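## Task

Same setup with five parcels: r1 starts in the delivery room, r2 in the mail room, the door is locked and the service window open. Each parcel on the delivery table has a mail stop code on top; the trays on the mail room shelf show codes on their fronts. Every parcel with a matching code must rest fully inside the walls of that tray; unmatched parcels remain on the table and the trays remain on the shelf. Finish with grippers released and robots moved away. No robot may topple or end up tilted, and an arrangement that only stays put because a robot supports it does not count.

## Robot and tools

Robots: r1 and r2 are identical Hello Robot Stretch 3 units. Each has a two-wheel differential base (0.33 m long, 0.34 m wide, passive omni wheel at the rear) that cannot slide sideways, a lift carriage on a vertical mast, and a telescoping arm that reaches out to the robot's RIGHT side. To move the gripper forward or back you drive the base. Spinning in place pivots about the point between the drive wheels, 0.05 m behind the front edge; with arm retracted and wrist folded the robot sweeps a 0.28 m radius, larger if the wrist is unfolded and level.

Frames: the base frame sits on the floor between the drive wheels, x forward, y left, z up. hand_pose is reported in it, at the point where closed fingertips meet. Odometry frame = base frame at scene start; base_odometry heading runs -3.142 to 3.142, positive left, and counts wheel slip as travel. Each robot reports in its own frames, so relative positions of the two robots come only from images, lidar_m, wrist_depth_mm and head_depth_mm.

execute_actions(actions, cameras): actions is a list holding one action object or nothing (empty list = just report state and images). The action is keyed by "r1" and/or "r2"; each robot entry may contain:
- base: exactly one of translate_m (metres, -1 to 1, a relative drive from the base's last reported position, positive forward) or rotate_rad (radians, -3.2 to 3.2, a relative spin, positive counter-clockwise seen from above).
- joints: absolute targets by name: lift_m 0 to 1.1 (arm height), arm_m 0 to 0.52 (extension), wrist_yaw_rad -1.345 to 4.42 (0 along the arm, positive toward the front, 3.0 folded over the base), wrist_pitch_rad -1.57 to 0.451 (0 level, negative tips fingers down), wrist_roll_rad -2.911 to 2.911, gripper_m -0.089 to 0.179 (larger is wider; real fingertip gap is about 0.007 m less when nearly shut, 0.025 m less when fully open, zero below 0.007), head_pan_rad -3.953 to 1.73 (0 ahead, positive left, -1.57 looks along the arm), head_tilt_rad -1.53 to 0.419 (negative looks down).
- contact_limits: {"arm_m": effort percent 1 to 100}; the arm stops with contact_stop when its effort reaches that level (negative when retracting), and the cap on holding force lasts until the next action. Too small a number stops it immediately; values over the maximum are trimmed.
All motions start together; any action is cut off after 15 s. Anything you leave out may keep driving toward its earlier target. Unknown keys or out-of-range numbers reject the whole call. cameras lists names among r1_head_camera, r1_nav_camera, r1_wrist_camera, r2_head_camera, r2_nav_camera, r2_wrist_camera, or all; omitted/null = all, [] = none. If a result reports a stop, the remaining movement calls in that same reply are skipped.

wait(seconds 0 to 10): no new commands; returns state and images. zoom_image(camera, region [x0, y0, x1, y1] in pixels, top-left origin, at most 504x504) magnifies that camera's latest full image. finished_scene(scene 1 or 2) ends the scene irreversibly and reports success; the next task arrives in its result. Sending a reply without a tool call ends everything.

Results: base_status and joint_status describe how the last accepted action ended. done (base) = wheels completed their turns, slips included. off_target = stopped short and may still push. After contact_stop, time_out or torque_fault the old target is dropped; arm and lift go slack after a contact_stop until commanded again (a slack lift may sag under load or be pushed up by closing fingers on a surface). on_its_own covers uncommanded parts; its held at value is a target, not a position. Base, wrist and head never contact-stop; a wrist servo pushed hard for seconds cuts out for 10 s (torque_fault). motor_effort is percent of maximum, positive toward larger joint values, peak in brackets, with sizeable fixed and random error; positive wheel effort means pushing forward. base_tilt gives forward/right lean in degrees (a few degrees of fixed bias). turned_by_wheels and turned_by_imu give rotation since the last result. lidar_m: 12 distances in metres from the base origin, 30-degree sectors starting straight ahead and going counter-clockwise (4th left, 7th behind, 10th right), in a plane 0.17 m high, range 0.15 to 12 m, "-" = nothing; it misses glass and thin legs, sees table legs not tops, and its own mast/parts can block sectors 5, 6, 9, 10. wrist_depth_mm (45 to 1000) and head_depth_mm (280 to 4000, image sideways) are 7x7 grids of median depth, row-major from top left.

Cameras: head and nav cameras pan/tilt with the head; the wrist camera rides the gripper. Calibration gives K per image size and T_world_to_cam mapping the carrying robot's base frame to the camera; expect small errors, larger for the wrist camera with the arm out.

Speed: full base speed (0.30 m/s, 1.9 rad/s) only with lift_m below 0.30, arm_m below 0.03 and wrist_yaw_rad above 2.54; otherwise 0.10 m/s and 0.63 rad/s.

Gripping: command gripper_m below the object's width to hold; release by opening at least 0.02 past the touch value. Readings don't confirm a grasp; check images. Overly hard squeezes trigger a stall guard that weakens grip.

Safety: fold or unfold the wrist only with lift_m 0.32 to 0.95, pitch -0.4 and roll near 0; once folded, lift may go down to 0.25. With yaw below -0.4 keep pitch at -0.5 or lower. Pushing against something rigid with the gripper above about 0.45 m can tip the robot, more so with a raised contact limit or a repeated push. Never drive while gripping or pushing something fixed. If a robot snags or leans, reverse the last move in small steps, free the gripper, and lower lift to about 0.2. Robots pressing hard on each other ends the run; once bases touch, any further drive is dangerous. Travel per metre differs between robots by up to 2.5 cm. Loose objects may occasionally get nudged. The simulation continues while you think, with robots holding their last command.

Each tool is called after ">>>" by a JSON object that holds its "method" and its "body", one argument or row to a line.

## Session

>>> {"method": "execute_actions", "body": {
  "actions": []
}}

Scene clock: 0.00 s.
r1.base_odometry: x=+0.000 y=+0.000 heading=+0.000 (m, m, rad; r1's odometry frame)
r1.turned_by_wheels: +0.000 (rad since the last result)
r1.turned_by_imu: +0.000 (rad since the last result)
r1.base_tilt: forward=+0.3 right=+0.0 (deg)
r1.lidar_m: 0.95 0.82 0.68 0.68 0.76 1.21 3.83 1.47 1.96 2.20 1.16 0.96
r1.head_depth_mm: 874 872 874 869 873 873 874 / 888 886 887 887 889 887 886 / 905 902 898 900 899 901 898 / 918 913 916 914 911 912 914 / 932 935 929 935 929 930 929 / 949 947 949 949 943 945 948 / 966 963 965 965 965 963 963
r1.base_status: not commanded
r1.joint_positions: lift_m=+0.571 arm_m=+0.003 wrist_yaw_rad=+3.031 wrist_pitch_rad=-0.557 wrist_roll_rad=-0.014 gripper_m=+0.037 head_pan_rad=-0.016 head_tilt_rad=-0.012
r1.joint_status: not commanded
r1.motor_effort: left_wheel=-1 right_wheel=+0 lift_m=+25 arm_m=+0 wrist_yaw_rad=+0 wrist_pitch_rad=+4 wrist_roll_rad=+0 gripper_m=+0 head_pan_rad=+1 head_tilt_rad=+2 (%)
r1.hand_pose: x=+0.0014 y=+0.0557 z=+0.5544 quat_wxyz=(+0.231, +0.685, +0.158, +0.673) (m; r1's base frame)
r1.wrist_depth_mm: 713 - 700 666 654 653 629 / 811 - 794 749 713 688 689 / 925 897 861 838 787 770 756 / 977 961 942 899 880 867 866 / 861 852 - 903 895 929 906 / 728 736 - 769 802 794 809 / 656 658 650 697 663 698 699
r2.base_odometry: x=+0.000 y=+0.000 heading=+0.000 (m, m, rad; r2's odometry frame)
r2.turned_by_wheels: +0.000 (rad since the last result)
r2.turned_by_imu: +0.000 (rad since the last result)
r2.base_tilt: forward=+0.8 right=-0.7 (deg)
r2.lidar_m: 2.12 2.36 3.36 3.33 3.21 2.63 2.29 1.20 0.99 0.98 1.09 1.74
r2.head_depth_mm: 1908 1990 1986 1975 1969 1957 1945 / 1907 2015 2016 2013 1999 1988 1979 / 1921 2054 2050 2053 2042 2026 2011 / 1923 2098 2099 2070 2063 2051 2041 / 1923 2125 2136 2128 2120 2091 2072 / 1930 2165 2162 2149 2139 2126 2119 / 1923 2202 2199 2190 2177 2157 2142
r2.base_status: not commanded
r2.joint_positions: lift_m=+0.516 arm_m=-0.001 wrist_yaw_rad=+2.971 wrist_pitch_rad=-0.364 wrist_roll_rad=+0.010 gripper_m=+0.037 head_pan_rad=+0.003 head_tilt_rad=-0.010
r2.joint_status: not commanded
r2.motor_effort: left_wheel=+0 right_wheel=+0 lift_m=+21 arm_m=+0 wrist_yaw_rad=+1 wrist_pitch_rad=+5 wrist_roll_rad=+0 gripper_m=+0 head_pan_rad=+0 head_tilt_rad=+1 (%)
r2.hand_pose: x=+0.0179 y=+0.0835 z=+0.5408 quat_wxyz=(+0.187, +0.707, +0.067, +0.679) (m; r2's base frame)
r2.wrist_depth_mm: - - - - - - - / - - - - - - - / - - - - - - - / - - - - - - - / - - - - - - - / 873 886 - 881 912 893 857 / 742 737 728 730 720 736 732
pictures: r1_head_camera (sideways: a quarter turn clockwise sets it upright), r1_nav_camera (sideways: a quarter turn counterclockwise sets it upright), r1_wrist_camera, r2_head_camera (sideways: a quarter turn clockwise sets it upright), r2_nav_camera (sideways: a quarter turn counterclockwise sets it upright), r2_wrist_camera
camera_calibration (this result's frames):
r1_head_camera: T_world_to_cam=[[0.00519802, 0.0314485, -0.999492, 1.32748], [0.032751, 0.998964, 0.0316022, -0.03634], [0.99945, -0.0328987, 0.00416267, -0.0567439], [0, 0, 0, 1]] pos_world=[0.0510026, -0.0073117, 1.32819]
r1_nav_camera: T_world_to_cam=[[-0.00192848, 0.0292228, 0.999571, -1.26009], [0.0109971, -0.999512, 0.0292423, 0.0146582], [0.999938, 0.0110487, 0.00160618, -0.0505849], [0, 0, 0, 1]] pos_world=[0.0479905, 0.0520333, 1.2592]
r1_wrist_camera: T_world_to_cam=[[0.995227, -0.073047, 0.0647166, -0.0423388], [0.00117894, -0.65409, -0.756416, 0.494393], [0.0975844, 0.752881, -0.650882, 0.483664], [0, 0, 0, 1]] pos_world=[-0.00564417, -0.0438567, 0.691515]
r2_head_camera: T_world_to_cam=[[0.000714019, -0.0346673, -0.999399, 1.32407], [0.0143036, 0.999297, -0.0346536, 0.0470683], [0.999897, -0.0142703, 0.00120939, -0.0501477], [0, 0, 0, 1]] pos_world=[0.0485239, -0.00184879, 1.32497]
r2_nav_camera: T_world_to_cam=[[0.0318309, -0.0208303, 0.999276, -1.25542], [0.0040887, -0.999772, -0.0209709, 0.0727675], [0.999485, 0.00475327, -0.0317384, -0.0132115], [0, 0, 0, 1]] pos_world=[0.0528683, 0.0466629, 1.25562]
r2_wrist_camera: T_world_to_cam=[[0.970842, -0.239452, -0.0113386, 0.00224606], [-0.12671, -0.472433, -0.872211, 0.548026], [0.203496, 0.848215, -0.488999, 0.350328], [0, 0, 0, 1]] pos_world=[-0.00403087, -0.0377101, 0.64933]
Images, in order (width x height): r1_head_camera 896x504, r1_nav_camera 672x504, r1_wrist_camera 644x364, r2_head_camera 896x504, r2_nav_camera 672x504, r2_wrist_camera 644x364.

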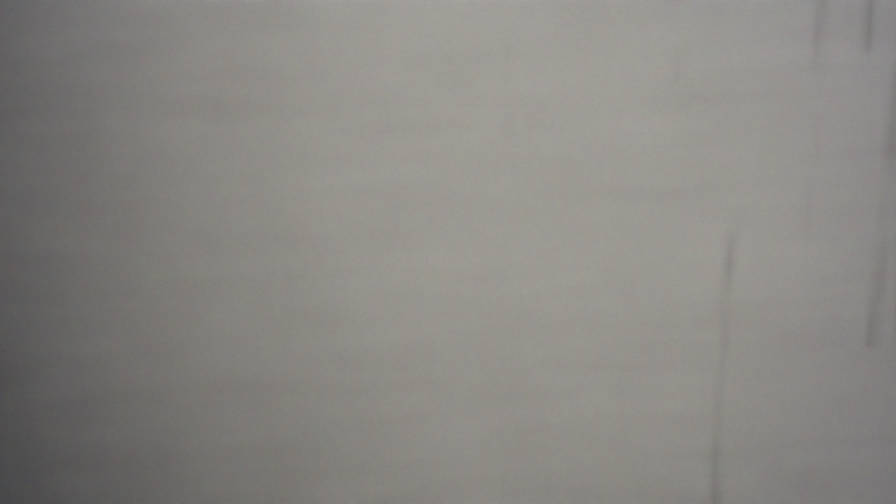

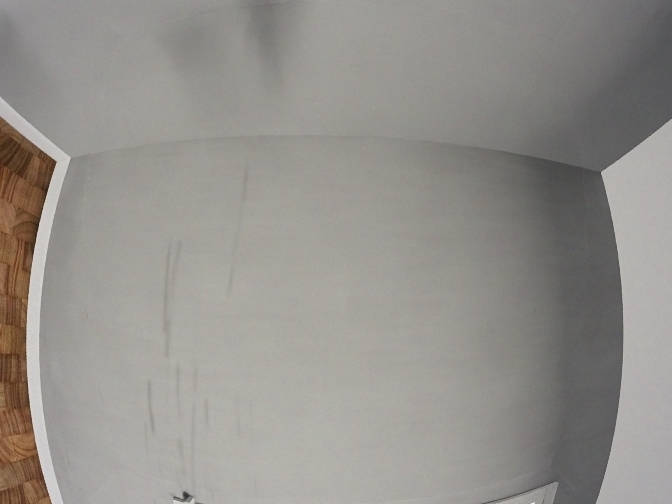

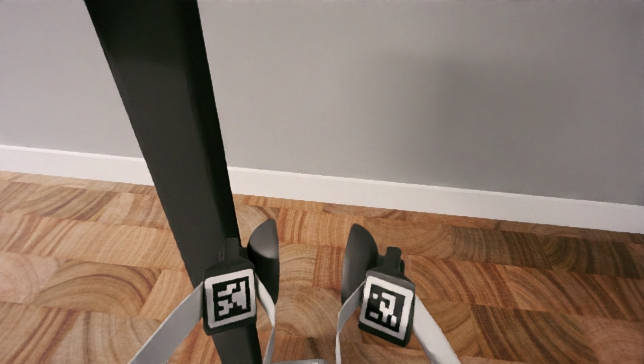

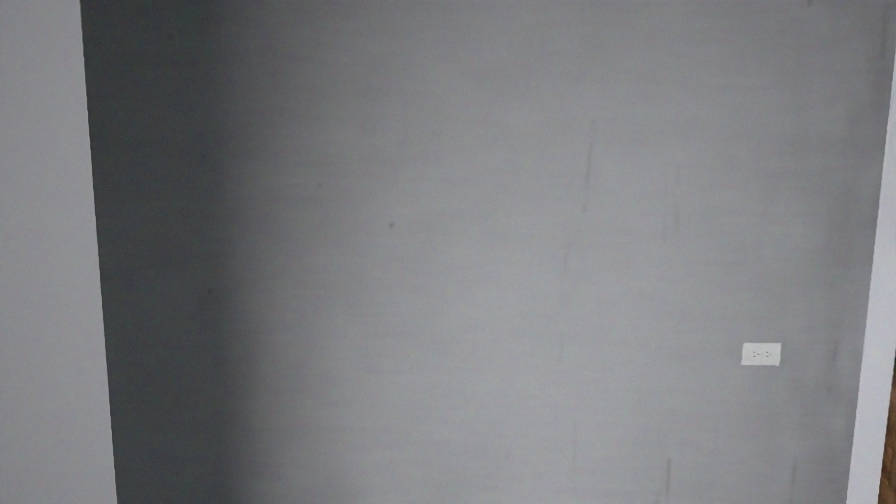

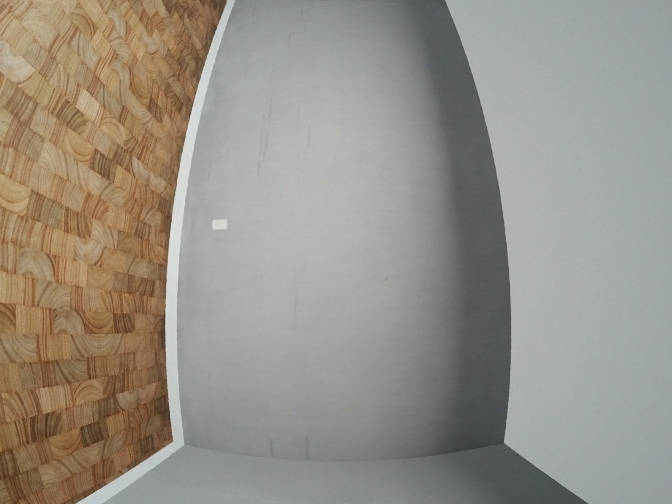

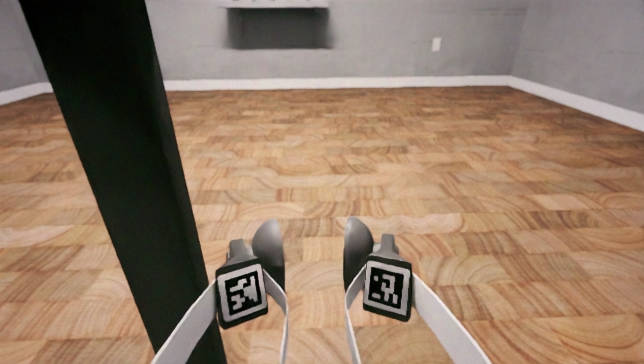

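>>> {"method": "execute_actions", "body": {
  "actions": [
    {"r1":{"joints":{"head_pan_rad":-2.2,"head_tilt_rad":-0.4}},"r2":{"joints":{"head_pan_rad":1.6,"head_tilt_rad":-0.3}}}
  ],
  "cameras": ["r1_head_camera","r1_nav_camera","r2_head_camera","r2_nav_camera"]
}}

Scene clock: 5.17 s.
r1.base_odometry: x=+0.000 y=+0.000 heading=+0.000 (m, m, rad; r1's odometry frame)
r1.turned_by_wheels: +0.000 (rad since the last result)
r1.turned_by_imu: -0.001 (rad since the last result)
r1.base_tilt: forward=+0.3 right=+0.0 (deg)
r1.lidar_m: 0.95 0.82 0.68 0.68 0.75 1.21 3.85 1.47 1.96 2.21 1.15 0.96
r1.head_depth_mm: - - - 1829 2454 1741 1502 / - - 2747 3029 2443 1867 1514 / 3943 - 2825 3460 2370 1873 1508 / 3632 3905 - 3406 2492 1879 1514 / 3456 3663 - 3668 2501 1881 1523 / 3298 3467 3710 3724 2520 1883 1520 / 3202 3354 3552 3751 2517 1906 1526
r1.base_status: not commanded
r1.joint_positions: lift_m=+0.571 arm_m=+0.003 wrist_yaw_rad=+3.031 wrist_pitch_rad=-0.557 wrist_roll_rad=-0.014 gripper_m=+0.037 head_pan_rad=-2.193 head_tilt_rad=-0.395
r1.joint_status: all done
r1.motor_effort: left_wheel=-2(1) right_wheel=+0(0) lift_m=+25(25) arm_m=+0(0) wrist_yaw_rad=+0(0) wrist_pitch_rad=+5(4) wrist_roll_rad=+0(0) gripper_m=+0(0) head_pan_rad=-3(32) head_tilt_rad=-3(27) (%)
r1.hand_pose: x=+0.0014 y=+0.0557 z=+0.5544 quat_wxyz=(+0.231, +0.685, +0.158, +0.673) (m; r1's base frame)
r1.wrist_depth_mm: 735 - 677 660 651 639 624 / 805 - 752 733 726 711 683 / 899 905 857 832 805 751 751 / 991 962 965 918 931 890 865 / 828 864 - 883 909 898 921 / 741 750 - 743 762 783 783 / 657 662 652 673 673 704 695
r2.base_odometry: x=+0.000 y=+0.000 heading=+0.000 (m, m, rad; r2's odometry frame)
r2.turned_by_wheels: +0.000 (rad since the last result)
r2.turned_by_imu: +0.001 (rad since the last result)
r2.base_tilt: forward=+1.0 right=-0.7 (deg)
r2.lidar_m: 2.13 2.37 3.36 3.34 3.22 2.63 2.28 1.20 0.99 0.98 1.09 1.73
r2.head_depth_mm: 2814 2932 3055 3195 2965 2110 1630 / 2855 2965 3099 3257 2952 2110 1629 / 2912 3026 3178 3344 2926 2095 1632 / 2963 3083 3229 3402 2914 2086 1625 / 2999 3138 3309 3462 2892 2081 1624 / 3062 3215 3351 3496 2904 2078 1618 / 3107 3266 3452 3563 2884 2073 1624
r2.base_status: not commanded
r2.joint_positions: lift_m=+0.516 arm_m=-0.001 wrist_yaw_rad=+2.971 wrist_pitch_rad=-0.364 wrist_roll_rad=+0.010 gripper_m=+0.037 head_pan_rad=+1.593 head_tilt_rad=-0.296
r2.joint_status: all done
r2.motor_effort: left_wheel=-1(0) right_wheel=+0(0) lift_m=+21(21) arm_m=+0(0) wrist_yaw_rad=+0(0) wrist_pitch_rad=+5(4) wrist_roll_rad=+1(1) gripper_m=+0(1) head_pan_rad=+5(52) head_tilt_rad=-2(20) (%)
r2.hand_pose: x=+0.0179 y=+0.0835 z=+0.5408 quat_wxyz=(+0.187, +0.707, +0.067, +0.679) (m; r2's base frame)
r2.wrist_depth_mm: - - - - - - - / - - - - - - - / - - - - - - - / - - - - - - - / - - - - - - - / 902 883 - 896 904 870 881 / 749 750 719 741 727 729 735
pictures: r1_head_camera (sideways: a quarter turn clockwise sets it upright), r1_nav_camera (sideways: a quarter turn counterclockwise sets it upright), r2_head_camera (sideways: a quarter turn clockwise sets it upright), r2_nav_camera (sideways: a quarter turn counterclockwise sets it upright)
camera_calibration (this result's frames):
r1_head_camera: T_world_to_cam=[[0.240728, 0.281685, -0.928818, 1.23355], [0.796484, -0.604215, 0.0231883, -0.0300311], [-0.554674, -0.745371, -0.36981, 0.439515], [0, 0, 0, 1]] pos_world=[-0.0292439, -0.0380169, 1.30898]
r1_nav_camera: T_world_to_cam=[[-0.192629, -0.3188, 0.928041, -1.16532], [-0.833239, 0.552654, 0.0168964, 0.0358927], [-0.518272, -0.770026, -0.372094, 0.445099], [0, 0, 0, 1]] pos_world=[0.0361162, -0.0486022, 1.24648]
r2_head_camera: T_world_to_cam=[[0.0408526, -0.281004, -0.958837, 1.27065], [-0.999156, -0.0155529, -0.0380125, 0.0576097], [-0.00423103, 0.959581, -0.281402, 0.323854], [0, 0, 0, 1]] pos_world=[0.00702179, 0.0471904, 1.31167]
r2_nav_camera: T_world_to_cam=[[0.0140334, 0.313264, 0.949562, -1.19022], [0.999636, 0.0174856, -0.020542, 0.0661284], [-0.0230388, 0.949505, -0.312904, 0.359008], [0, 0, 0, 1]] pos_world=[-0.0411304, 0.0308174, 1.24388]
Images, in order (width x height): r1_head_camera 896x504, r1_nav_camera 672x504, r2_head_camera 896x504, r2_nav_camera 672x504.

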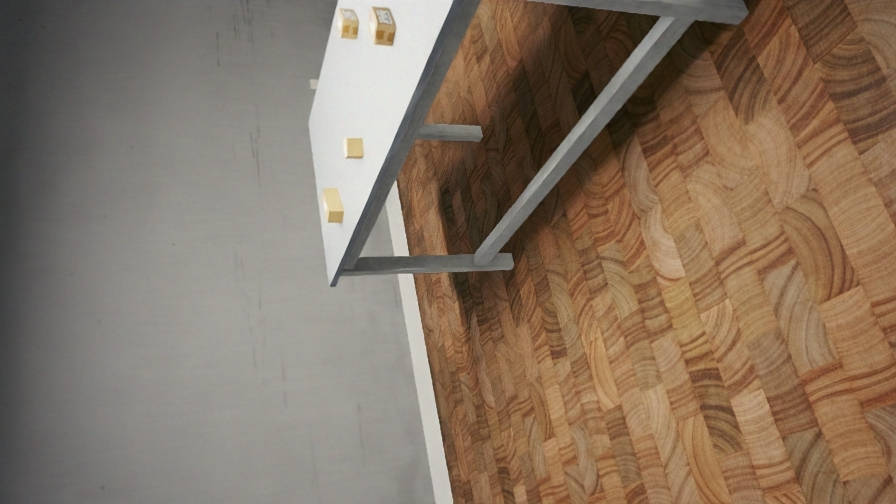

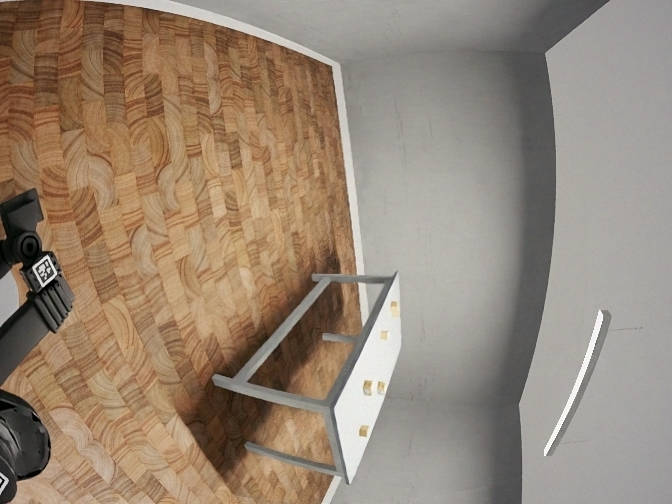

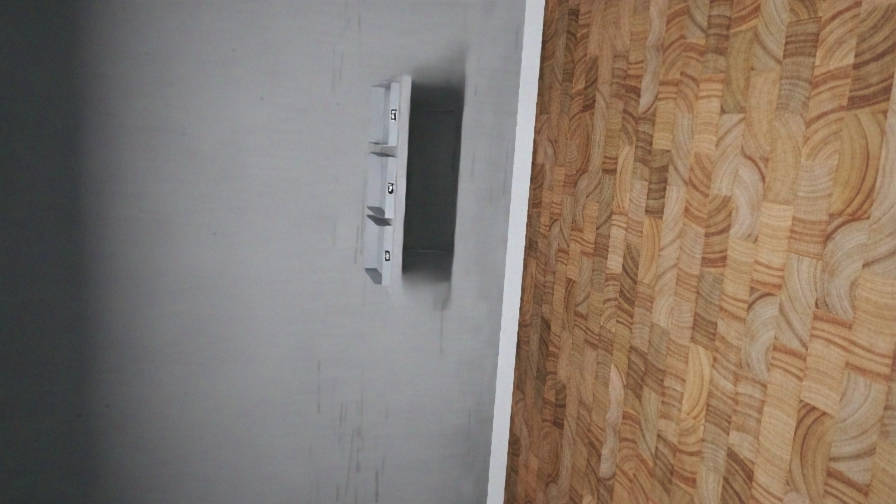

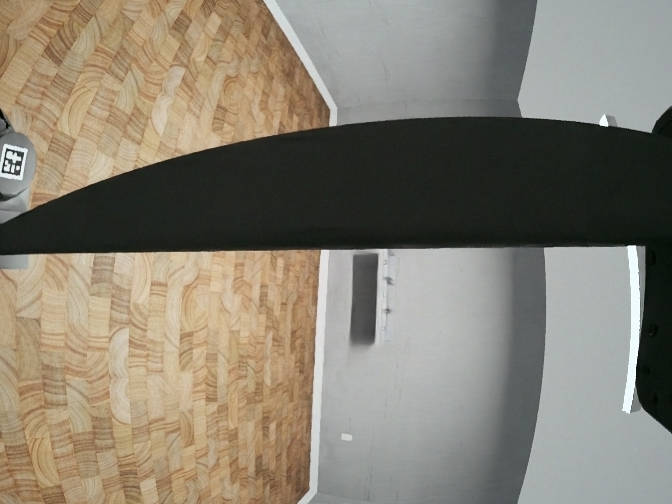

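>>> {"method": "zoom_image", "body": {
  "camera": "r2_head_camera",
  "region": [340, 60, 460, 300]
}}

>>> {"method": "zoom_image", "body": {
  "camera": "r1_head_camera",
  "region": [300, 0, 440, 240]
}}

Region (340, 60, 460, 300) of r2_head_camera's 896x504 image, scaled by 2.100, with more detail than that image has.

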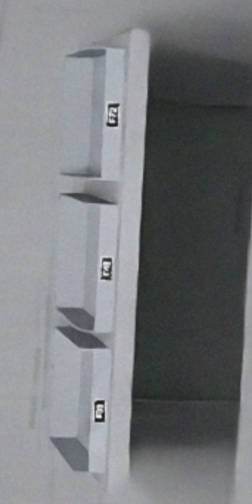

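Region (300, 0, 440, 240) of r1_head_camera's 896x504 image, scaled by 2.100, with more detail than that image has; it fills the left 294 columns of this view, and the rest is white.

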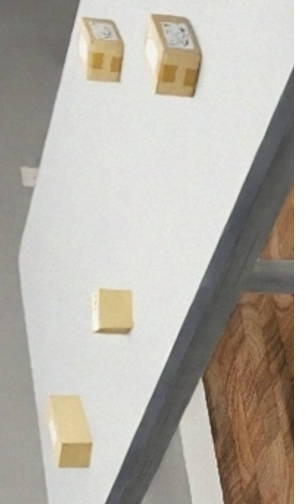

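>>> {"method": "execute_actions", "body": {
  "actions": [
    {"r1":{"joints":{"head_pan_rad":-0.9,"head_tilt_rad":-0.3}},"r2":{"joints":{"head_pan_rad":-2.4,"head_tilt_rad":-0.3}}}
  ],
  "cameras": ["r1_head_camera","r1_nav_camera","r2_head_camera","r2_nav_camera"]
}}

Scene clock: 25.23 s.
r1.base_odometry: x=+0.000 y=+0.000 heading=+0.000 (m, m, rad; r1's odometry frame)
r1.turned_by_wheels: +0.000 (rad since the last result)
r1.turned_by_imu: -0.001 (rad since the last result)
r1.base_tilt: forward=+0.3 right=+0.0 (deg)
r1.lidar_m: 0.95 0.82 0.68 0.68 0.76 1.21 3.85 1.47 1.96 2.20 1.16 0.96
r1.head_depth_mm: 1503 1599 1697 1824 1948 1976 1628 / 1335 1417 1497 1569 1696 1810 1630 / 1216 1281 1343 1418 1506 1591 1581 / 1111 1165 1218 1272 1337 1424 1501 / 1023 1066 1116 1158 1207 1287 1352 / 944 974 1027 1071 1114 1170 1227 / 890 919 959 992 1032 1078 1127
r1.base_status: not commanded
r1.joint_positions: lift_m=+0.571 arm_m=+0.003 wrist_yaw_rad=+3.031 wrist_pitch_rad=-0.557 wrist_roll_rad=-0.014 gripper_m=+0.037 head_pan_rad=-0.907 head_tilt_rad=-0.310
r1.joint_status: all done
r1.motor_effort: left_wheel=-1(1) right_wheel=+0(0) lift_m=+26(26) arm_m=+0(0) wrist_yaw_rad=+0(1) wrist_pitch_rad=+4(5) wrist_roll_rad=+0(0) gripper_m=+0(0) head_pan_rad=+2(34) head_tilt_rad=+3(15) (%)
r1.hand_pose: x=+0.0014 y=+0.0557 z=+0.5544 quat_wxyz=(+0.231, +0.685, +0.158, +0.673) (m; r1's base frame)
r1.wrist_depth_mm: 731 - 695 668 651 633 621 / 809 - 756 769 721 687 688 / 898 895 849 807 810 782 742 / 967 952 935 900 902 855 827 / 851 862 - 888 885 898 902 / 749 741 - 750 785 809 806 / 661 667 651 673 669 702 701
r2.base_odometry: x=+0.000 y=+0.000 heading=+0.000 (m, m, rad; r2's odometry frame)
r2.turned_by_wheels: +0.000 (rad since the last result)
r2.turned_by_imu: +0.001 (rad since the last result)
r2.base_tilt: forward=+0.9 right=-0.6 (deg)
r2.lidar_m: 2.13 2.36 3.37 3.34 3.22 2.64 2.28 1.20 0.99 0.98 1.09 1.74
r2.head_depth_mm: 1358 1442 1537 1630 1741 1861 1631 / 1245 1315 1390 1479 1578 1686 1633 / 1151 1207 1273 1347 1432 1521 1572 / 1065 1121 1174 1235 1305 1384 1458 / 995 1043 1088 1143 1199 1264 1333 / 933 972 1017 1060 1108 1163 1222 / 882 924 967 1021 1019 1083 1132
r2.base_status: not commanded
r2.joint_positions: lift_m=+0.516 arm_m=-0.001 wrist_yaw_rad=+2.971 wrist_pitch_rad=-0.364 wrist_roll_rad=+0.010 gripper_m=+0.037 head_pan_rad=-2.393 head_tilt_rad=-0.296
r2.joint_status: all done
r2.motor_effort: left_wheel=-1(0) right_wheel=+0(0) lift_m=+21(21) arm_m=+0(0) wrist_yaw_rad=-1(0) wrist_pitch_rad=+5(5) wrist_roll_rad=+0(0) gripper_m=+1(1) head_pan_rad=-5(49) head_tilt_rad=-3(1) (%)
r2.hand_pose: x=+0.0179 y=+0.0835 z=+0.5408 quat_wxyz=(+0.187, +0.707, +0.067, +0.679) (m; r2's base frame)
r2.wrist_depth_mm: - - - - - - - / - - - - - - - / - - - - - - - / - - - - - - - / - - - - - - - / 895 900 - 884 924 879 886 / 748 744 730 735 719 740 717
pictures: r1_head_camera (sideways: a quarter turn clockwise sets it upright), r1_nav_camera (sideways: a quarter turn counterclockwise sets it upright), r2_head_camera (sideways: a quarter turn clockwise sets it upright), r2_nav_camera (sideways: a quarter turn counterclockwise sets it upright)
camera_calibration (this result's frames):
r1_head_camera: T_world_to_cam=[[-0.153198, 0.247131, -0.956795, 1.27248], [0.802658, 0.595898, 0.0253965, -0.0329462], [0.576429, -0.764089, -0.289653, 0.328296], [0, 0, 0, 1]] pos_world=[0.0321472, -0.0439899, 1.31343]
r1_nav_camera: T_world_to_cam=[[0.202385, -0.211465, 0.956202, -1.20449], [-0.76576, -0.642818, 0.0199165, 0.0315472], [0.610453, -0.736252, -0.292028, 0.334014], [0, 0, 0, 1]] pos_world=[0.0640291, 0.0114886, 1.24865]
r2_head_camera: T_world_to_cam=[[0.18298, 0.217395, -0.958779, 1.26971], [0.675593, -0.736294, -0.0380138, 0.0473953], [-0.714208, -0.640789, -0.281598, 0.32844], [0, 0, 0, 1]] pos_world=[-0.0297777, -0.0306718, 1.31166]
r2_nav_camera: T_world_to_cam=[[-0.243559, -0.197817, 0.949499, -1.18857], [-0.677347, 0.735377, -0.0205411, 0.0763569], [-0.694176, -0.648143, -0.313098, 0.363354], [0, 0, 0, 1]] pos_world=[0.0144657, -0.0557646, 1.24388]
Images, in order (width x height): r1_head_camera 896x504, r1_nav_camera 672x504, r2_head_camera 896x504, r2_nav_camera 672x504.

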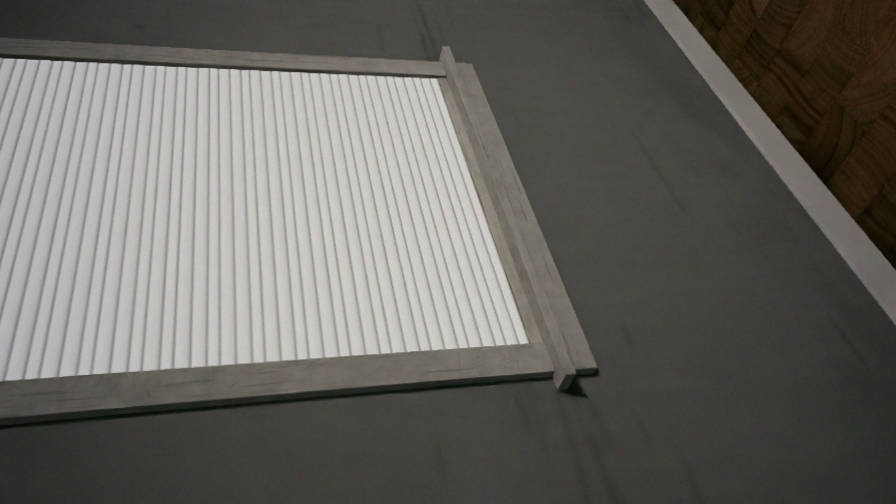

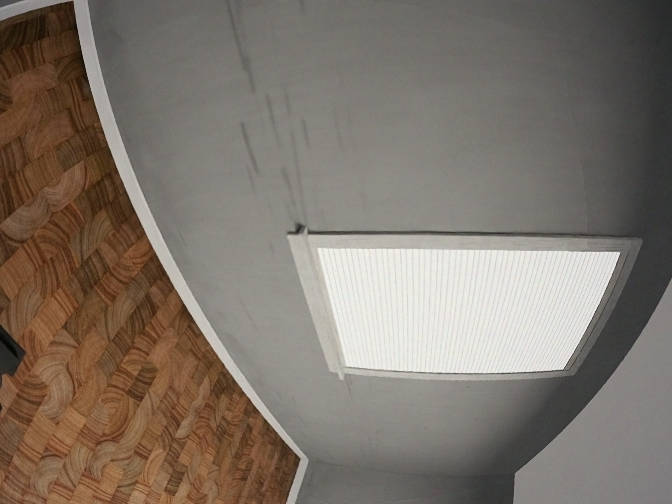

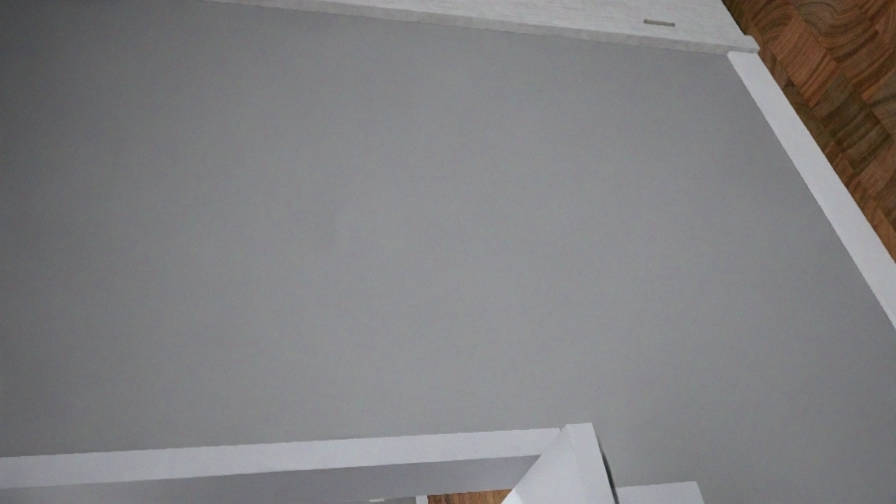

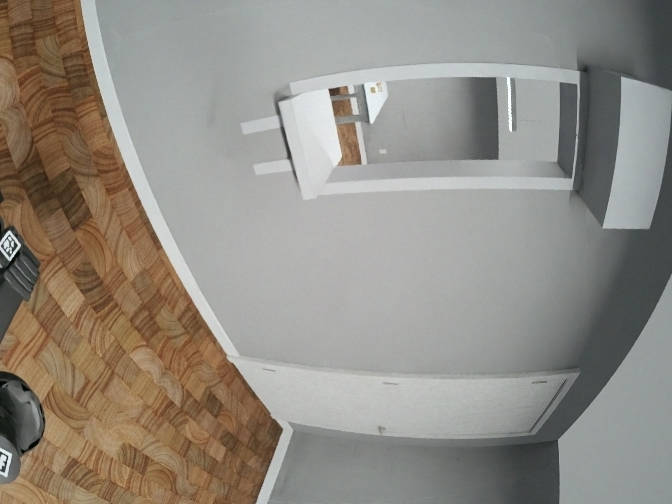

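>>> {"method": "execute_actions", "body": {
  "actions": [
    {"r1":{"base":{"rotate_rad":0.415},"joints":{"lift_m":0.28,"wrist_pitch_rad":-0.4,"wrist_yaw_rad":3.0,"head_pan_rad":-1.57,"head_tilt_rad":-0.6}},"r2":{"base":{"rotate_rad":1.505},"joints":{"lift_m":0.28,"wrist_pitch_rad":-0.4,"wrist_yaw_rad":3.0,"head_pan_rad":0.0,"head_tilt_rad":-0.25}}}
  ],
  "cameras": ["r2_head_camera"]
}}

>>> {"method": "execute_actions", "body": {
  "actions": [
    {"r1":{"base":{"translate_m":-1.0}},"r2":{"base":{"translate_m":1.0}}}
  ],
  "cameras": ["r2_head_camera","r1_nav_camera"]
}}

Scene clock: 116.43 s.
r1.base_odometry: x=+0.000 y=+0.000 heading=+0.415 (m, m, rad; r1's odometry frame)
r1.turned_by_wheels: +0.415 (rad since the last result)
r1.turned_by_imu: +0.408 (rad since the last result)
r1.base_tilt: forward=+0.3 right=+0.1 (deg)
r1.lidar_m: 0.89 0.69 0.68 0.72 1.04 3.80 1.47 1.70 2.88 1.25 0.97 0.95
r1.head_depth_mm: 2537 2972 3218 2412 1866 1540 1302 / 2036 2325 2668 2419 1892 1529 1306 / 1722 1909 2154 2294 1892 1536 1304 / 1472 1605 1780 1989 1891 1545 1306 / 1293 1406 1506 1686 1803 1551 1305 / 1160 1237 1327 1448 1585 1540 1310 / 1039 1109 1173 1272 1370 1462 1320
r1.base_status: done
r1.joint_positions: lift_m=+0.280 arm_m=+0.003 wrist_yaw_rad=+3.003 wrist_pitch_rad=-0.423 wrist_roll_rad=-0.014 gripper_m=+0.037 head_pan_rad=-1.563 head_tilt_rad=-0.593
r1.joint_status: all done
r1.motor_effort: left_wheel=-4(7) right_wheel=+3(7) lift_m=+18(22) arm_m=+0(0) wrist_yaw_rad=-4(4) wrist_pitch_rad=+8(8) wrist_roll_rad=+0(0) gripper_m=+0(0) head_pan_rad=-2(30) head_tilt_rad=-4(27) (%)
r1.hand_pose: x=+0.0097 y=+0.0737 z=+0.2919 quat_wxyz=(+0.196, +0.695, +0.102, +0.685) (m; r1's base frame)
r1.wrist_depth_mm: - - 832 720 634 570 520 / - - 880 783 688 621 559 / 877 - 907 842 732 658 591 / 693 - 750 734 729 675 607 / 566 577 611 602 620 617 613 / 490 497 - 515 524 528 532 / - - - - 432 448 454
r2.base_odometry: x=+0.000 y=+0.000 heading=+1.505 (m, m, rad; r2's odometry frame)
r2.turned_by_wheels: +1.505 (rad since the last result)
r2.turned_by_imu: +1.493 (rad since the last result)
r2.base_tilt: forward=+0.8 right=-0.5 (deg)
r2.lidar_m: 3.34 3.41 2.66 2.61 1.27 1.00 0.98 1.06 1.57 2.13 2.29 3.40
r2.head_depth_mm: 2862 2969 3125 3236 3214 2218 1709 / 2900 3008 3125 3261 3171 2214 1698 / 2907 3069 3148 3290 3161 2201 1689 / 2932 3024 3167 3308 3120 2214 1695 / 2936 3048 3240 3300 3163 2194 1697 / 2979 3112 3231 3364 3148 2191 1690 / 2999 3117 3292 3430 3122 2179 1682
r2.base_status: done
r2.joint_positions: lift_m=+0.280 arm_m=-0.001 wrist_yaw_rad=+2.997 wrist_pitch_rad=-0.413 wrist_roll_rad=+0.010 gripper_m=+0.037 head_pan_rad=-0.007 head_tilt_rad=-0.260
r2.joint_status: all done
r2.motor_effort: left_wheel=-3(9) right_wheel=+2(6) lift_m=+18(17) arm_m=-1(1) wrist_yaw_rad=+3(4) wrist_pitch_rad=+4(2) wrist_roll_rad=+0(0) gripper_m=+0(0) head_pan_rad=+5(52) head_tilt_rad=+3(9) (%)
r2.hand_pose: x=+0.0111 y=+0.0785 z=+0.2939 quat_wxyz=(+0.195, +0.704, +0.094, +0.677) (m; r2's base frame)
r2.wrist_depth_mm: - - - - - - - / - - - - - - - / - - - - - - - / 828 - 825 820 825 823 821 / 656 657 675 647 644 644 637 / 534 534 - 536 547 527 533 / 451 474 - - 444 448 452
pictures: r2_head_camera (sideways: a quarter turn clockwise sets it upright)
camera_calibration (this result's frames):
r2_head_camera: T_world_to_cam=[[-0.247411, -0.0329718, -0.968349, 1.28484], [0.014623, 0.99918, -0.0377577, 0.0510957], [0.9688, -0.0235019, -0.246726, 0.272786], [0, 0, 0, 1]] pos_world=[0.0528612, -0.00227932, 1.31341]
Images, in order (width x height): r2_head_camera 896x504.

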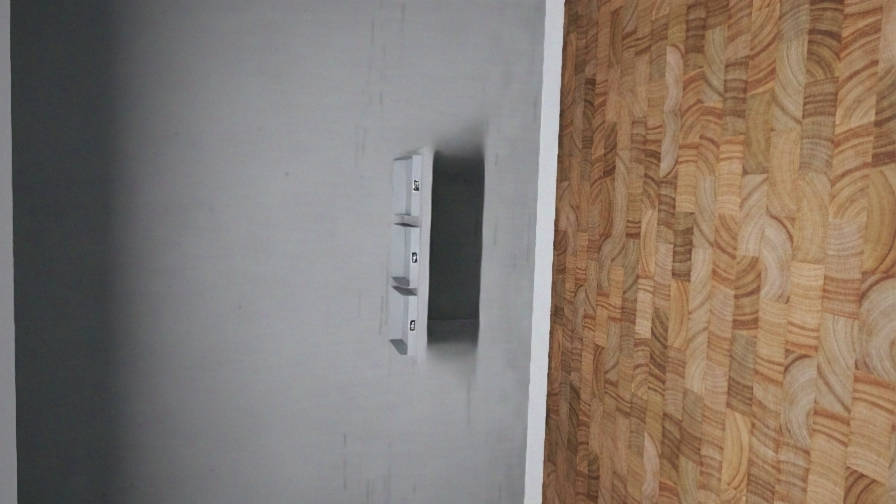

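Scene clock: 121.43 s.
r1.base_odometry: x=-0.915 y=-0.403 heading=+0.415 (m, m, rad; r1's odometry frame)
r1.turned_by_wheels: +0.000 (rad since the last result)
r1.turned_by_imu: -0.007 (rad since the last result)
r1.base_tilt: forward=+0.2 right=+0.1 (deg)
r1.lidar_m: 1.64 1.26 1.24 1.31 1.90 3.01 1.00 0.50 1.46 2.36 1.82 1.78
r1.head_depth_mm: 2785 3013 3188 2419 1876 1534 1296 / 2916 3206 3251 2421 1883 1539 1314 / 3087 3325 3386 2461 1885 1554 1307 / 2878 3173 3227 2443 1893 1537 1300 / 2524 2690 2926 2459 1896 1562 1312 / 2261 2406 2581 2416 1886 1558 1313 / 2021 2140 2289 2365 1890 1564 1318
r1.base_status: done
r1.joint_positions: lift_m=+0.280 arm_m=+0.003 wrist_yaw_rad=+3.002 wrist_pitch_rad=-0.422 wrist_roll_rad=-0.014 gripper_m=+0.037 head_pan_rad=-1.563 head_tilt_rad=-0.593
r1.joint_status: not commanded
r1.motor_effort: left_wheel=-3(12) right_wheel=+2(7) lift_m=+17(17) arm_m=+0(0) wrist_yaw_rad=-2(3) wrist_pitch_rad=+7(7) wrist_roll_rad=+0(0) gripper_m=+0(0) head_pan_rad=-2(3) head_tilt_rad=-4(4) (%)
r1.hand_pose: x=+0.0098 y=+0.0738 z=+0.2921 quat_wxyz=(+0.196, +0.695, +0.101, +0.685) (m; r1's base frame)
r1.wrist_depth_mm: - - - - - - 937 / - - - - - - 999 / 876 - 985 957 - - - / 695 - 730 752 759 775 783 / 564 577 607 595 612 636 650 / 480 489 - 527 511 518 529 / - - - - 434 455 456
r2.base_odometry: x=+0.066 y=+0.998 heading=+1.505 (m, m, rad; r2's odometry frame)
r2.turned_by_wheels: +0.000 (rad since the last result)
r2.turned_by_imu: +0.001 (rad since the last result)
r2.base_tilt: forward=+1.0 right=-0.8 (deg)
r2.lidar_m: 2.35 2.53 2.57 2.51 2.52 1.99 1.98 2.12 2.27 2.23 2.39 2.39
r2.head_depth_mm: 2016 2101 2174 2275 2376 2222 1691 / 2037 2115 2181 2255 2395 2213 1696 / 2044 2133 2219 2235 2417 2207 1694 / 2078 2149 2221 2256 2420 2193 1692 / 2085 2158 2255 2302 2445 2206 1686 / 2093 2171 2275 2344 2472 2198 1687 / 2105 2202 2292 2401 2497 2174 1678
r2.base_status: done
r2.joint_positions: lift_m=+0.280 arm_m=-0.001 wrist_yaw_rad=+2.998 wrist_pitch_rad=-0.414 wrist_roll_rad=+0.010 gripper_m=+0.037 head_pan_rad=-0.007 head_tilt_rad=-0.260
r2.joint_status: not commanded
r2.motor_effort: left_wheel=-3(9) right_wheel=+2(7) lift_m=+18(18) arm_m=+0(0) wrist_yaw_rad=+3(2) wrist_pitch_rad=+4(4) wrist_roll_rad=+0(0) gripper_m=+1(1) head_pan_rad=+4(5) head_tilt_rad=+5(5) (%)
r2.hand_pose: x=+0.0110 y=+0.0785 z=+0.2938 quat_wxyz=(+0.195, +0.704, +0.094, +0.677) (m; r2's base frame)
r2.wrist_depth_mm: - - - - - - - / - - - - - - - / - - - - - - - / 809 - 843 835 831 840 837 / 652 641 677 645 640 647 653 / 529 532 - 532 548 533 530 / 454 476 - - 445 447 453
pictures: r1_nav_camera (sideways: a quarter turn counterclockwise sets it upright), r2_head_camera (sideways: a quarter turn clockwise sets it upright)
camera_calibration (this result's frames):
r1_nav_camera: T_world_to_cam=[[0.0334864, -0.546137, 0.837026, -1.04798], [-0.99886, -0.0467846, 0.00943511, 0.0466201], [0.0340071, -0.836388, -0.547082, 0.669426], [0, 0, 0, 1]] pos_world=[0.0588948, -0.0102587, 1.24298]
r2_head_camera: T_world_to_cam=[[-0.246882, -0.0329753, -0.968484, 1.28501], [0.0146439, 0.99918, -0.0377534, 0.0510901], [0.968935, -0.023503, -0.246197, 0.272097], [0, 0, 0, 1]] pos_world=[0.0528549, -0.00227929, 1.31343]
Images, in order (width x height): r1_nav_camera 672x504, r2_head_camera 896x504.

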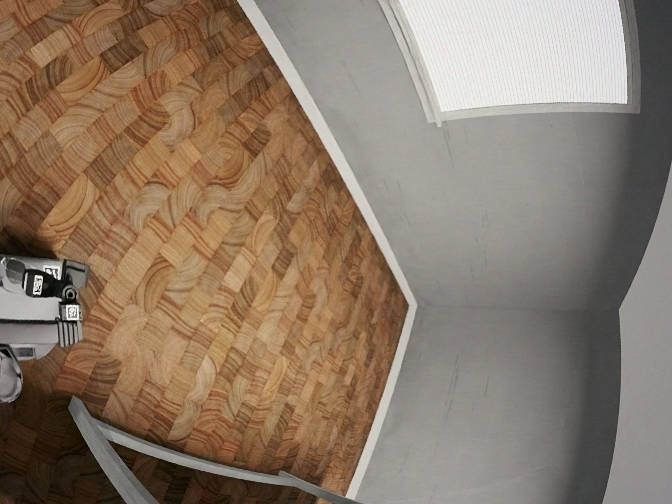

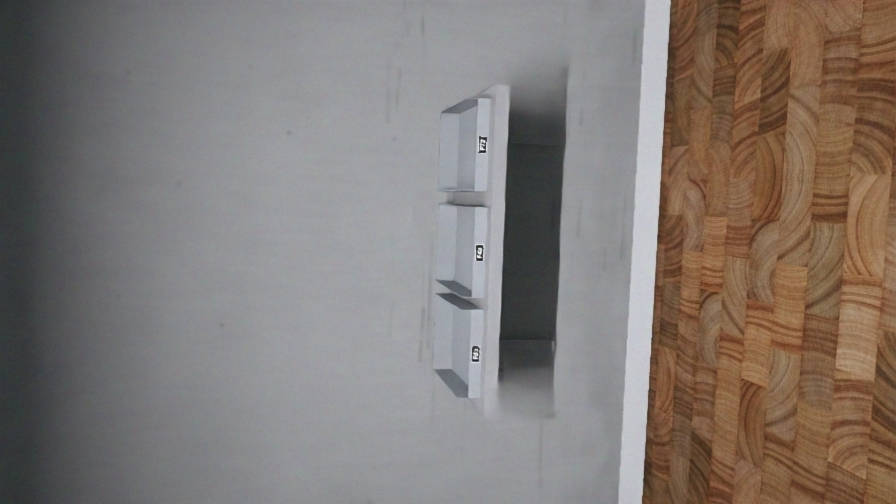

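>>> {"method": "zoom_image", "body": {
  "camera": "r2_head_camera",
  "region": [440, 120, 520, 380]
}}

Region (440, 120, 520, 380) of r2_head_camera's 896x504 image, scaled by 1.938, with more detail than that image has; it fills the left 155 columns of this view, and the rest is white.

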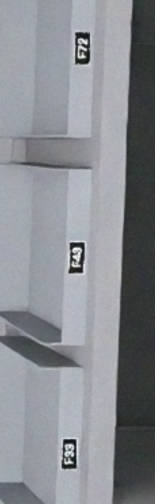

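>>> {"method": "zoom_image", "body": {
  "camera": "r2_head_camera",
  "region": [460, 235, 500, 270]
}}

>>> {"method": "zoom_image", "body": {
  "camera": "r2_head_camera",
  "region": [455, 335, 495, 370]
}}

>>> {"method": "zoom_image", "body": {
  "camera": "r2_head_camera",
  "region": [462, 127, 502, 162]
}}

Region (460, 235, 500, 270) of r2_head_camera's 896x504 image, scaled by 12.600, with more detail than that image has; it fills the top 441 rows of this view, and the rest is white.

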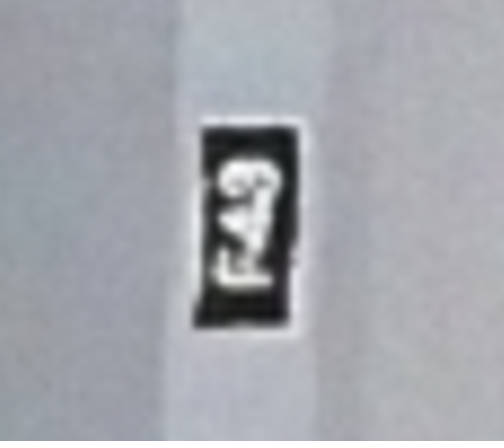

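Region (455, 335, 495, 370) of r2_head_camera's 896x504 image, scaled by 12.600, with more detail than that image has; it fills the top 441 rows of this view, and the rest is white.

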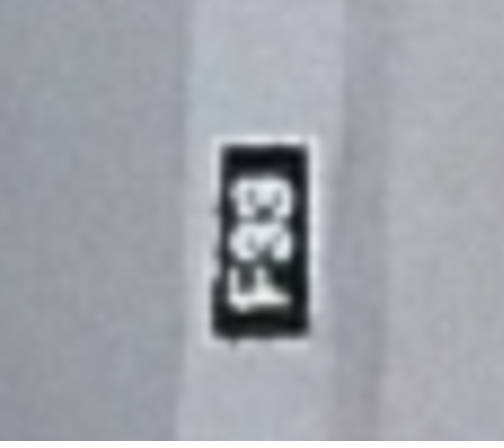

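Region (462, 127, 502, 162) of r2_head_camera's 896x504 image, scaled by 12.600, with more detail than that image has; it fills the top 441 rows of this view, and the rest is white.

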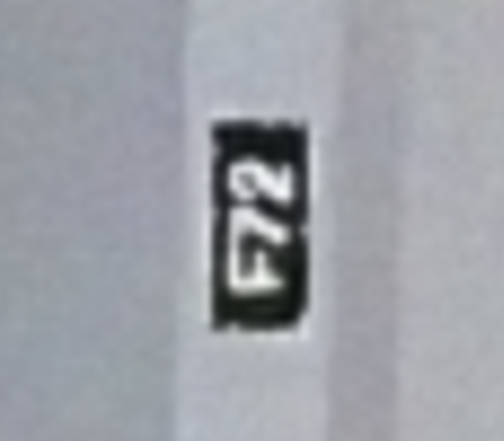

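>>> {"method": "execute_actions", "body": {
  "actions": [
    {"r1":{"base":{"rotate_rad":-2.168},"joints":{"head_pan_rad":-0.9,"head_tilt_rad":-0.55}},"r2":{"base":{"translate_m":0.5},"joints":{"head_tilt_rad":-0.3}}}
  ],
  "cameras": ["r2_head_camera","r1_head_camera","r1_nav_camera"]
}}

Scene clock: 138.40 s.
r1.base_odometry: x=-0.915 y=-0.403 heading=-1.753 (m, m, rad; r1's odometry frame)
r1.turned_by_wheels: -2.168 (rad since the last result)
r1.turned_by_imu: -2.130 (rad since the last result)
r1.base_tilt: forward=+0.3 right=+0.1 (deg)
r1.lidar_m: 1.12 2.48 1.83 1.78 1.73 1.28 1.24 1.29 1.78 3.01 1.00 0.50
r1.head_depth_mm: 2774 2936 3174 2569 1952 1583 1336 / 2924 3193 3321 1112 1773 1495 1336 / 3088 3366 3544 1056 1839 1581 1339 / 3312 3610 3805 1058 837 1590 1337 / 3617 3964 3783 1051 807 1473 1332 / 3685 3928 3786 1063 810 674 753 / 3338 3560 1549 1020 812 674 1347
r1.base_status: done
r1.joint_positions: lift_m=+0.280 arm_m=+0.003 wrist_yaw_rad=+3.002 wrist_pitch_rad=-0.422 wrist_roll_rad=-0.014 gripper_m=+0.037 head_pan_rad=-0.907 head_tilt_rad=-0.556
r1.joint_status: all done
r1.motor_effort: left_wheel=+1(9) right_wheel=-3(8) lift_m=+18(17) arm_m=+0(0) wrist_yaw_rad=-2(3) wrist_pitch_rad=+7(7) wrist_roll_rad=+0(0) gripper_m=+0(0) head_pan_rad=+3(32) head_tilt_rad=+3(10) (%)
r1.hand_pose: x=+0.0098 y=+0.0737 z=+0.2921 quat_wxyz=(+0.196, +0.695, +0.101, +0.685) (m; r1's base frame)
r1.wrist_depth_mm: - - - - - - - / - - - - - - - / 886 - 913 952 - - - / 699 - 731 738 747 781 788 / 579 587 620 614 612 624 631 / 487 493 - 530 520 524 525 / - - - - 429 457 455
r2.base_odometry: x=+0.099 y=+1.497 heading=+1.505 (m, m, rad; r2's odometry frame)
r2.turned_by_wheels: +0.000 (rad since the last result)
r2.turned_by_imu: +0.001 (rad since the last result)
r2.base_tilt: forward=+0.9 right=-0.8 (deg)
r2.lidar_m: 1.85 1.99 2.52 2.48 2.65 2.50 2.47 2.66 2.32 2.29 2.39 1.88
r2.head_depth_mm: 1571 1639 1715 1798 1884 1961 1634 / 1585 1647 1734 1777 1892 1977 1627 / 1597 1665 1745 1796 1923 1986 1617 / 1606 1682 1757 1811 1949 2010 1625 / 1615 1694 1771 1813 1978 2022 1626 / 1634 1693 1779 1843 1980 2032 1616 / 1642 1729 1806 1888 2000 2060 1615
r2.base_status: done
r2.joint_positions: lift_m=+0.280 arm_m=-0.001 wrist_yaw_rad=+2.998 wrist_pitch_rad=-0.414 wrist_roll_rad=+0.010 gripper_m=+0.037 head_pan_rad=-0.007 head_tilt_rad=-0.297
r2.joint_status: all done
r2.motor_effort: left_wheel=-3(8) right_wheel=+2(6) lift_m=+18(18) arm_m=-1(0) wrist_yaw_rad=+2(1) wrist_pitch_rad=+5(4) wrist_roll_rad=+0(0) gripper_m=+1(1) head_pan_rad=+5(4) head_tilt_rad=-2(8) (%)
r2.hand_pose: x=+0.0110 y=+0.0785 z=+0.2938 quat_wxyz=(+0.195, +0.704, +0.095, +0.677) (m; r2's base frame)
r2.wrist_depth_mm: - - - - - - - / - - - - - - - / - - - - - - - / 833 - 831 830 819 812 821 / 663 647 678 649 648 645 642 / 535 538 - 533 549 530 522 / 452 476 - - 438 449 447
pictures: r1_head_camera (sideways: a quarter turn clockwise sets it upright), r1_nav_camera (sideways: a quarter turn counterclockwise sets it upright), r2_head_camera (sideways: a quarter turn clockwise sets it upright)
camera_calibration (this result's frames):
r1_head_camera: T_world_to_cam=[[-0.291686, 0.424019, -0.857396, 1.14363], [0.80584, 0.591843, 0.0185453, -0.024039], [0.515307, -0.685514, -0.514323, 0.621036], [0, 0, 0, 1]] pos_world=[0.0329267, -0.0449626, 1.3004]
r1_nav_camera: T_world_to_cam=[[0.340732, -0.388173, 0.856285, -1.07497], [-0.763229, -0.646038, 0.01084, 0.0433532], [0.548984, -0.657235, -0.51639, 0.626353], [0, 0, 0, 1]] pos_world=[0.0555053, 0.0223966, 1.24345]
r2_head_camera: T_world_to_cam=[[-0.283052, -0.032728, -0.958546, 1.27225], [0.0132186, 0.99919, -0.038019, 0.0514426], [0.959014, -0.023432, -0.28239, 0.319263], [0, 0, 0, 1]] pos_world=[0.0532542, -0.00228188, 1.31162]
Images, in order (width x height): r1_head_camera 896x504, r1_nav_camera 672x504, r2_head_camera 896x504.

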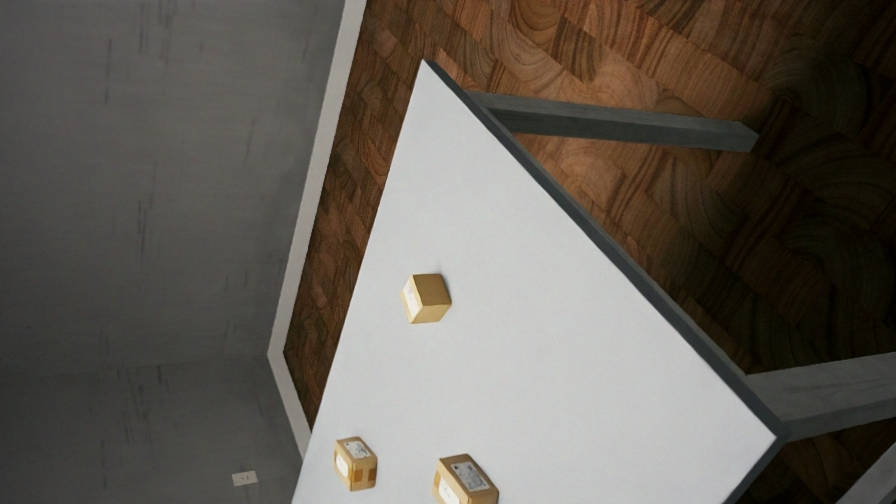

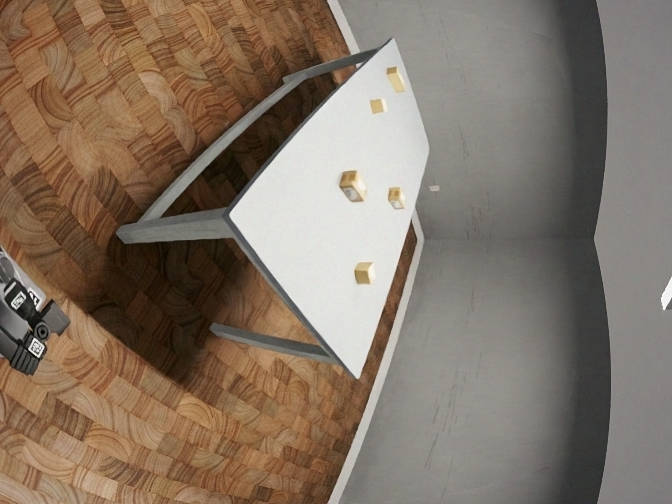

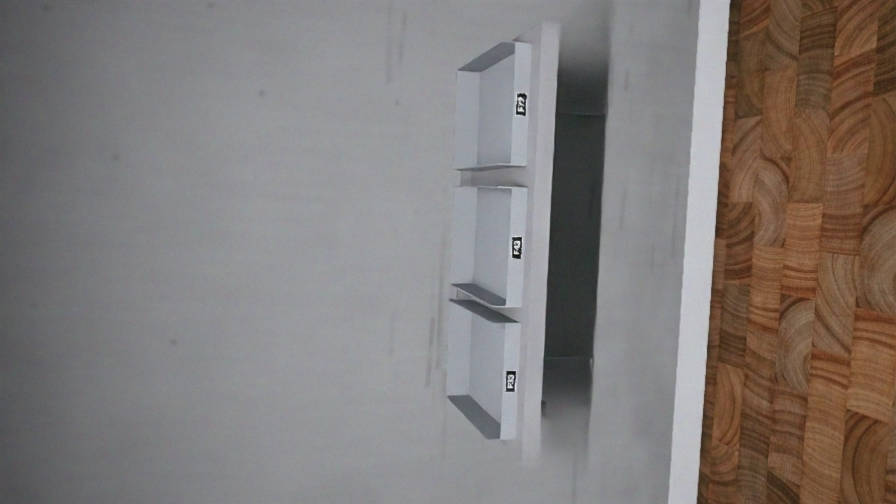

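>>> {"method": "zoom_image", "body": {
  "camera": "r2_head_camera",
  "region": [495, 225, 545, 270]
}}

>>> {"method": "zoom_image", "body": {
  "camera": "r2_head_camera",
  "region": [485, 360, 535, 405]
}}

>>> {"method": "zoom_image", "body": {
  "camera": "r2_head_camera",
  "region": [495, 82, 545, 127]
}}

Region (495, 225, 545, 270) of r2_head_camera's 896x504 image, scaled by 10.080, with more detail than that image has; it fills the top 454 rows of this view, and the rest is white.

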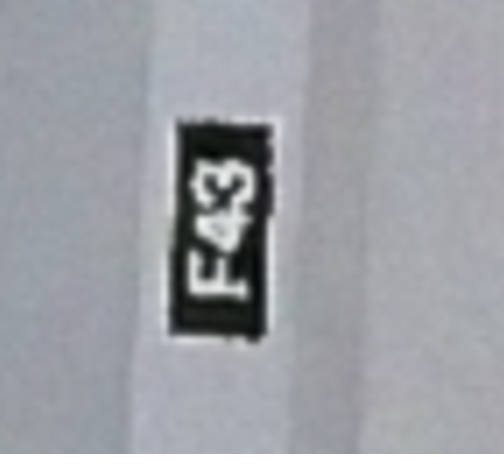

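Region (485, 360, 535, 405) of r2_head_camera's 896x504 image, scaled by 10.080, with more detail than that image has; it fills the top 454 rows of this view, and the rest is white.

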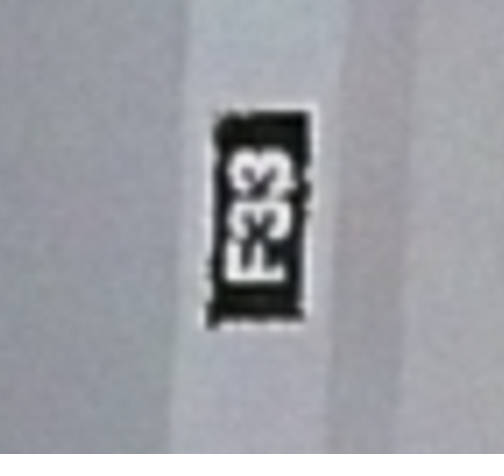

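Region (495, 82, 545, 127) of r2_head_camera's 896x504 image, scaled by 10.080, with more detail than that image has; it fills the top 454 rows of this view, and the rest is white.

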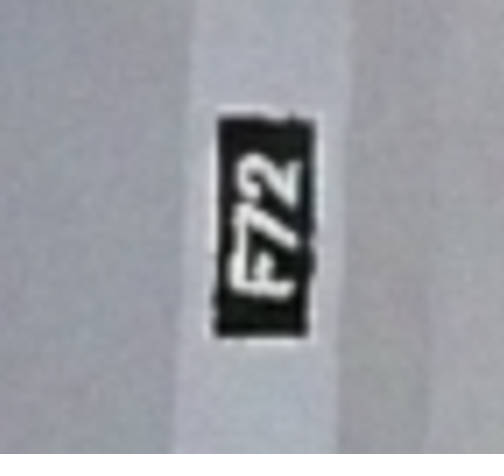

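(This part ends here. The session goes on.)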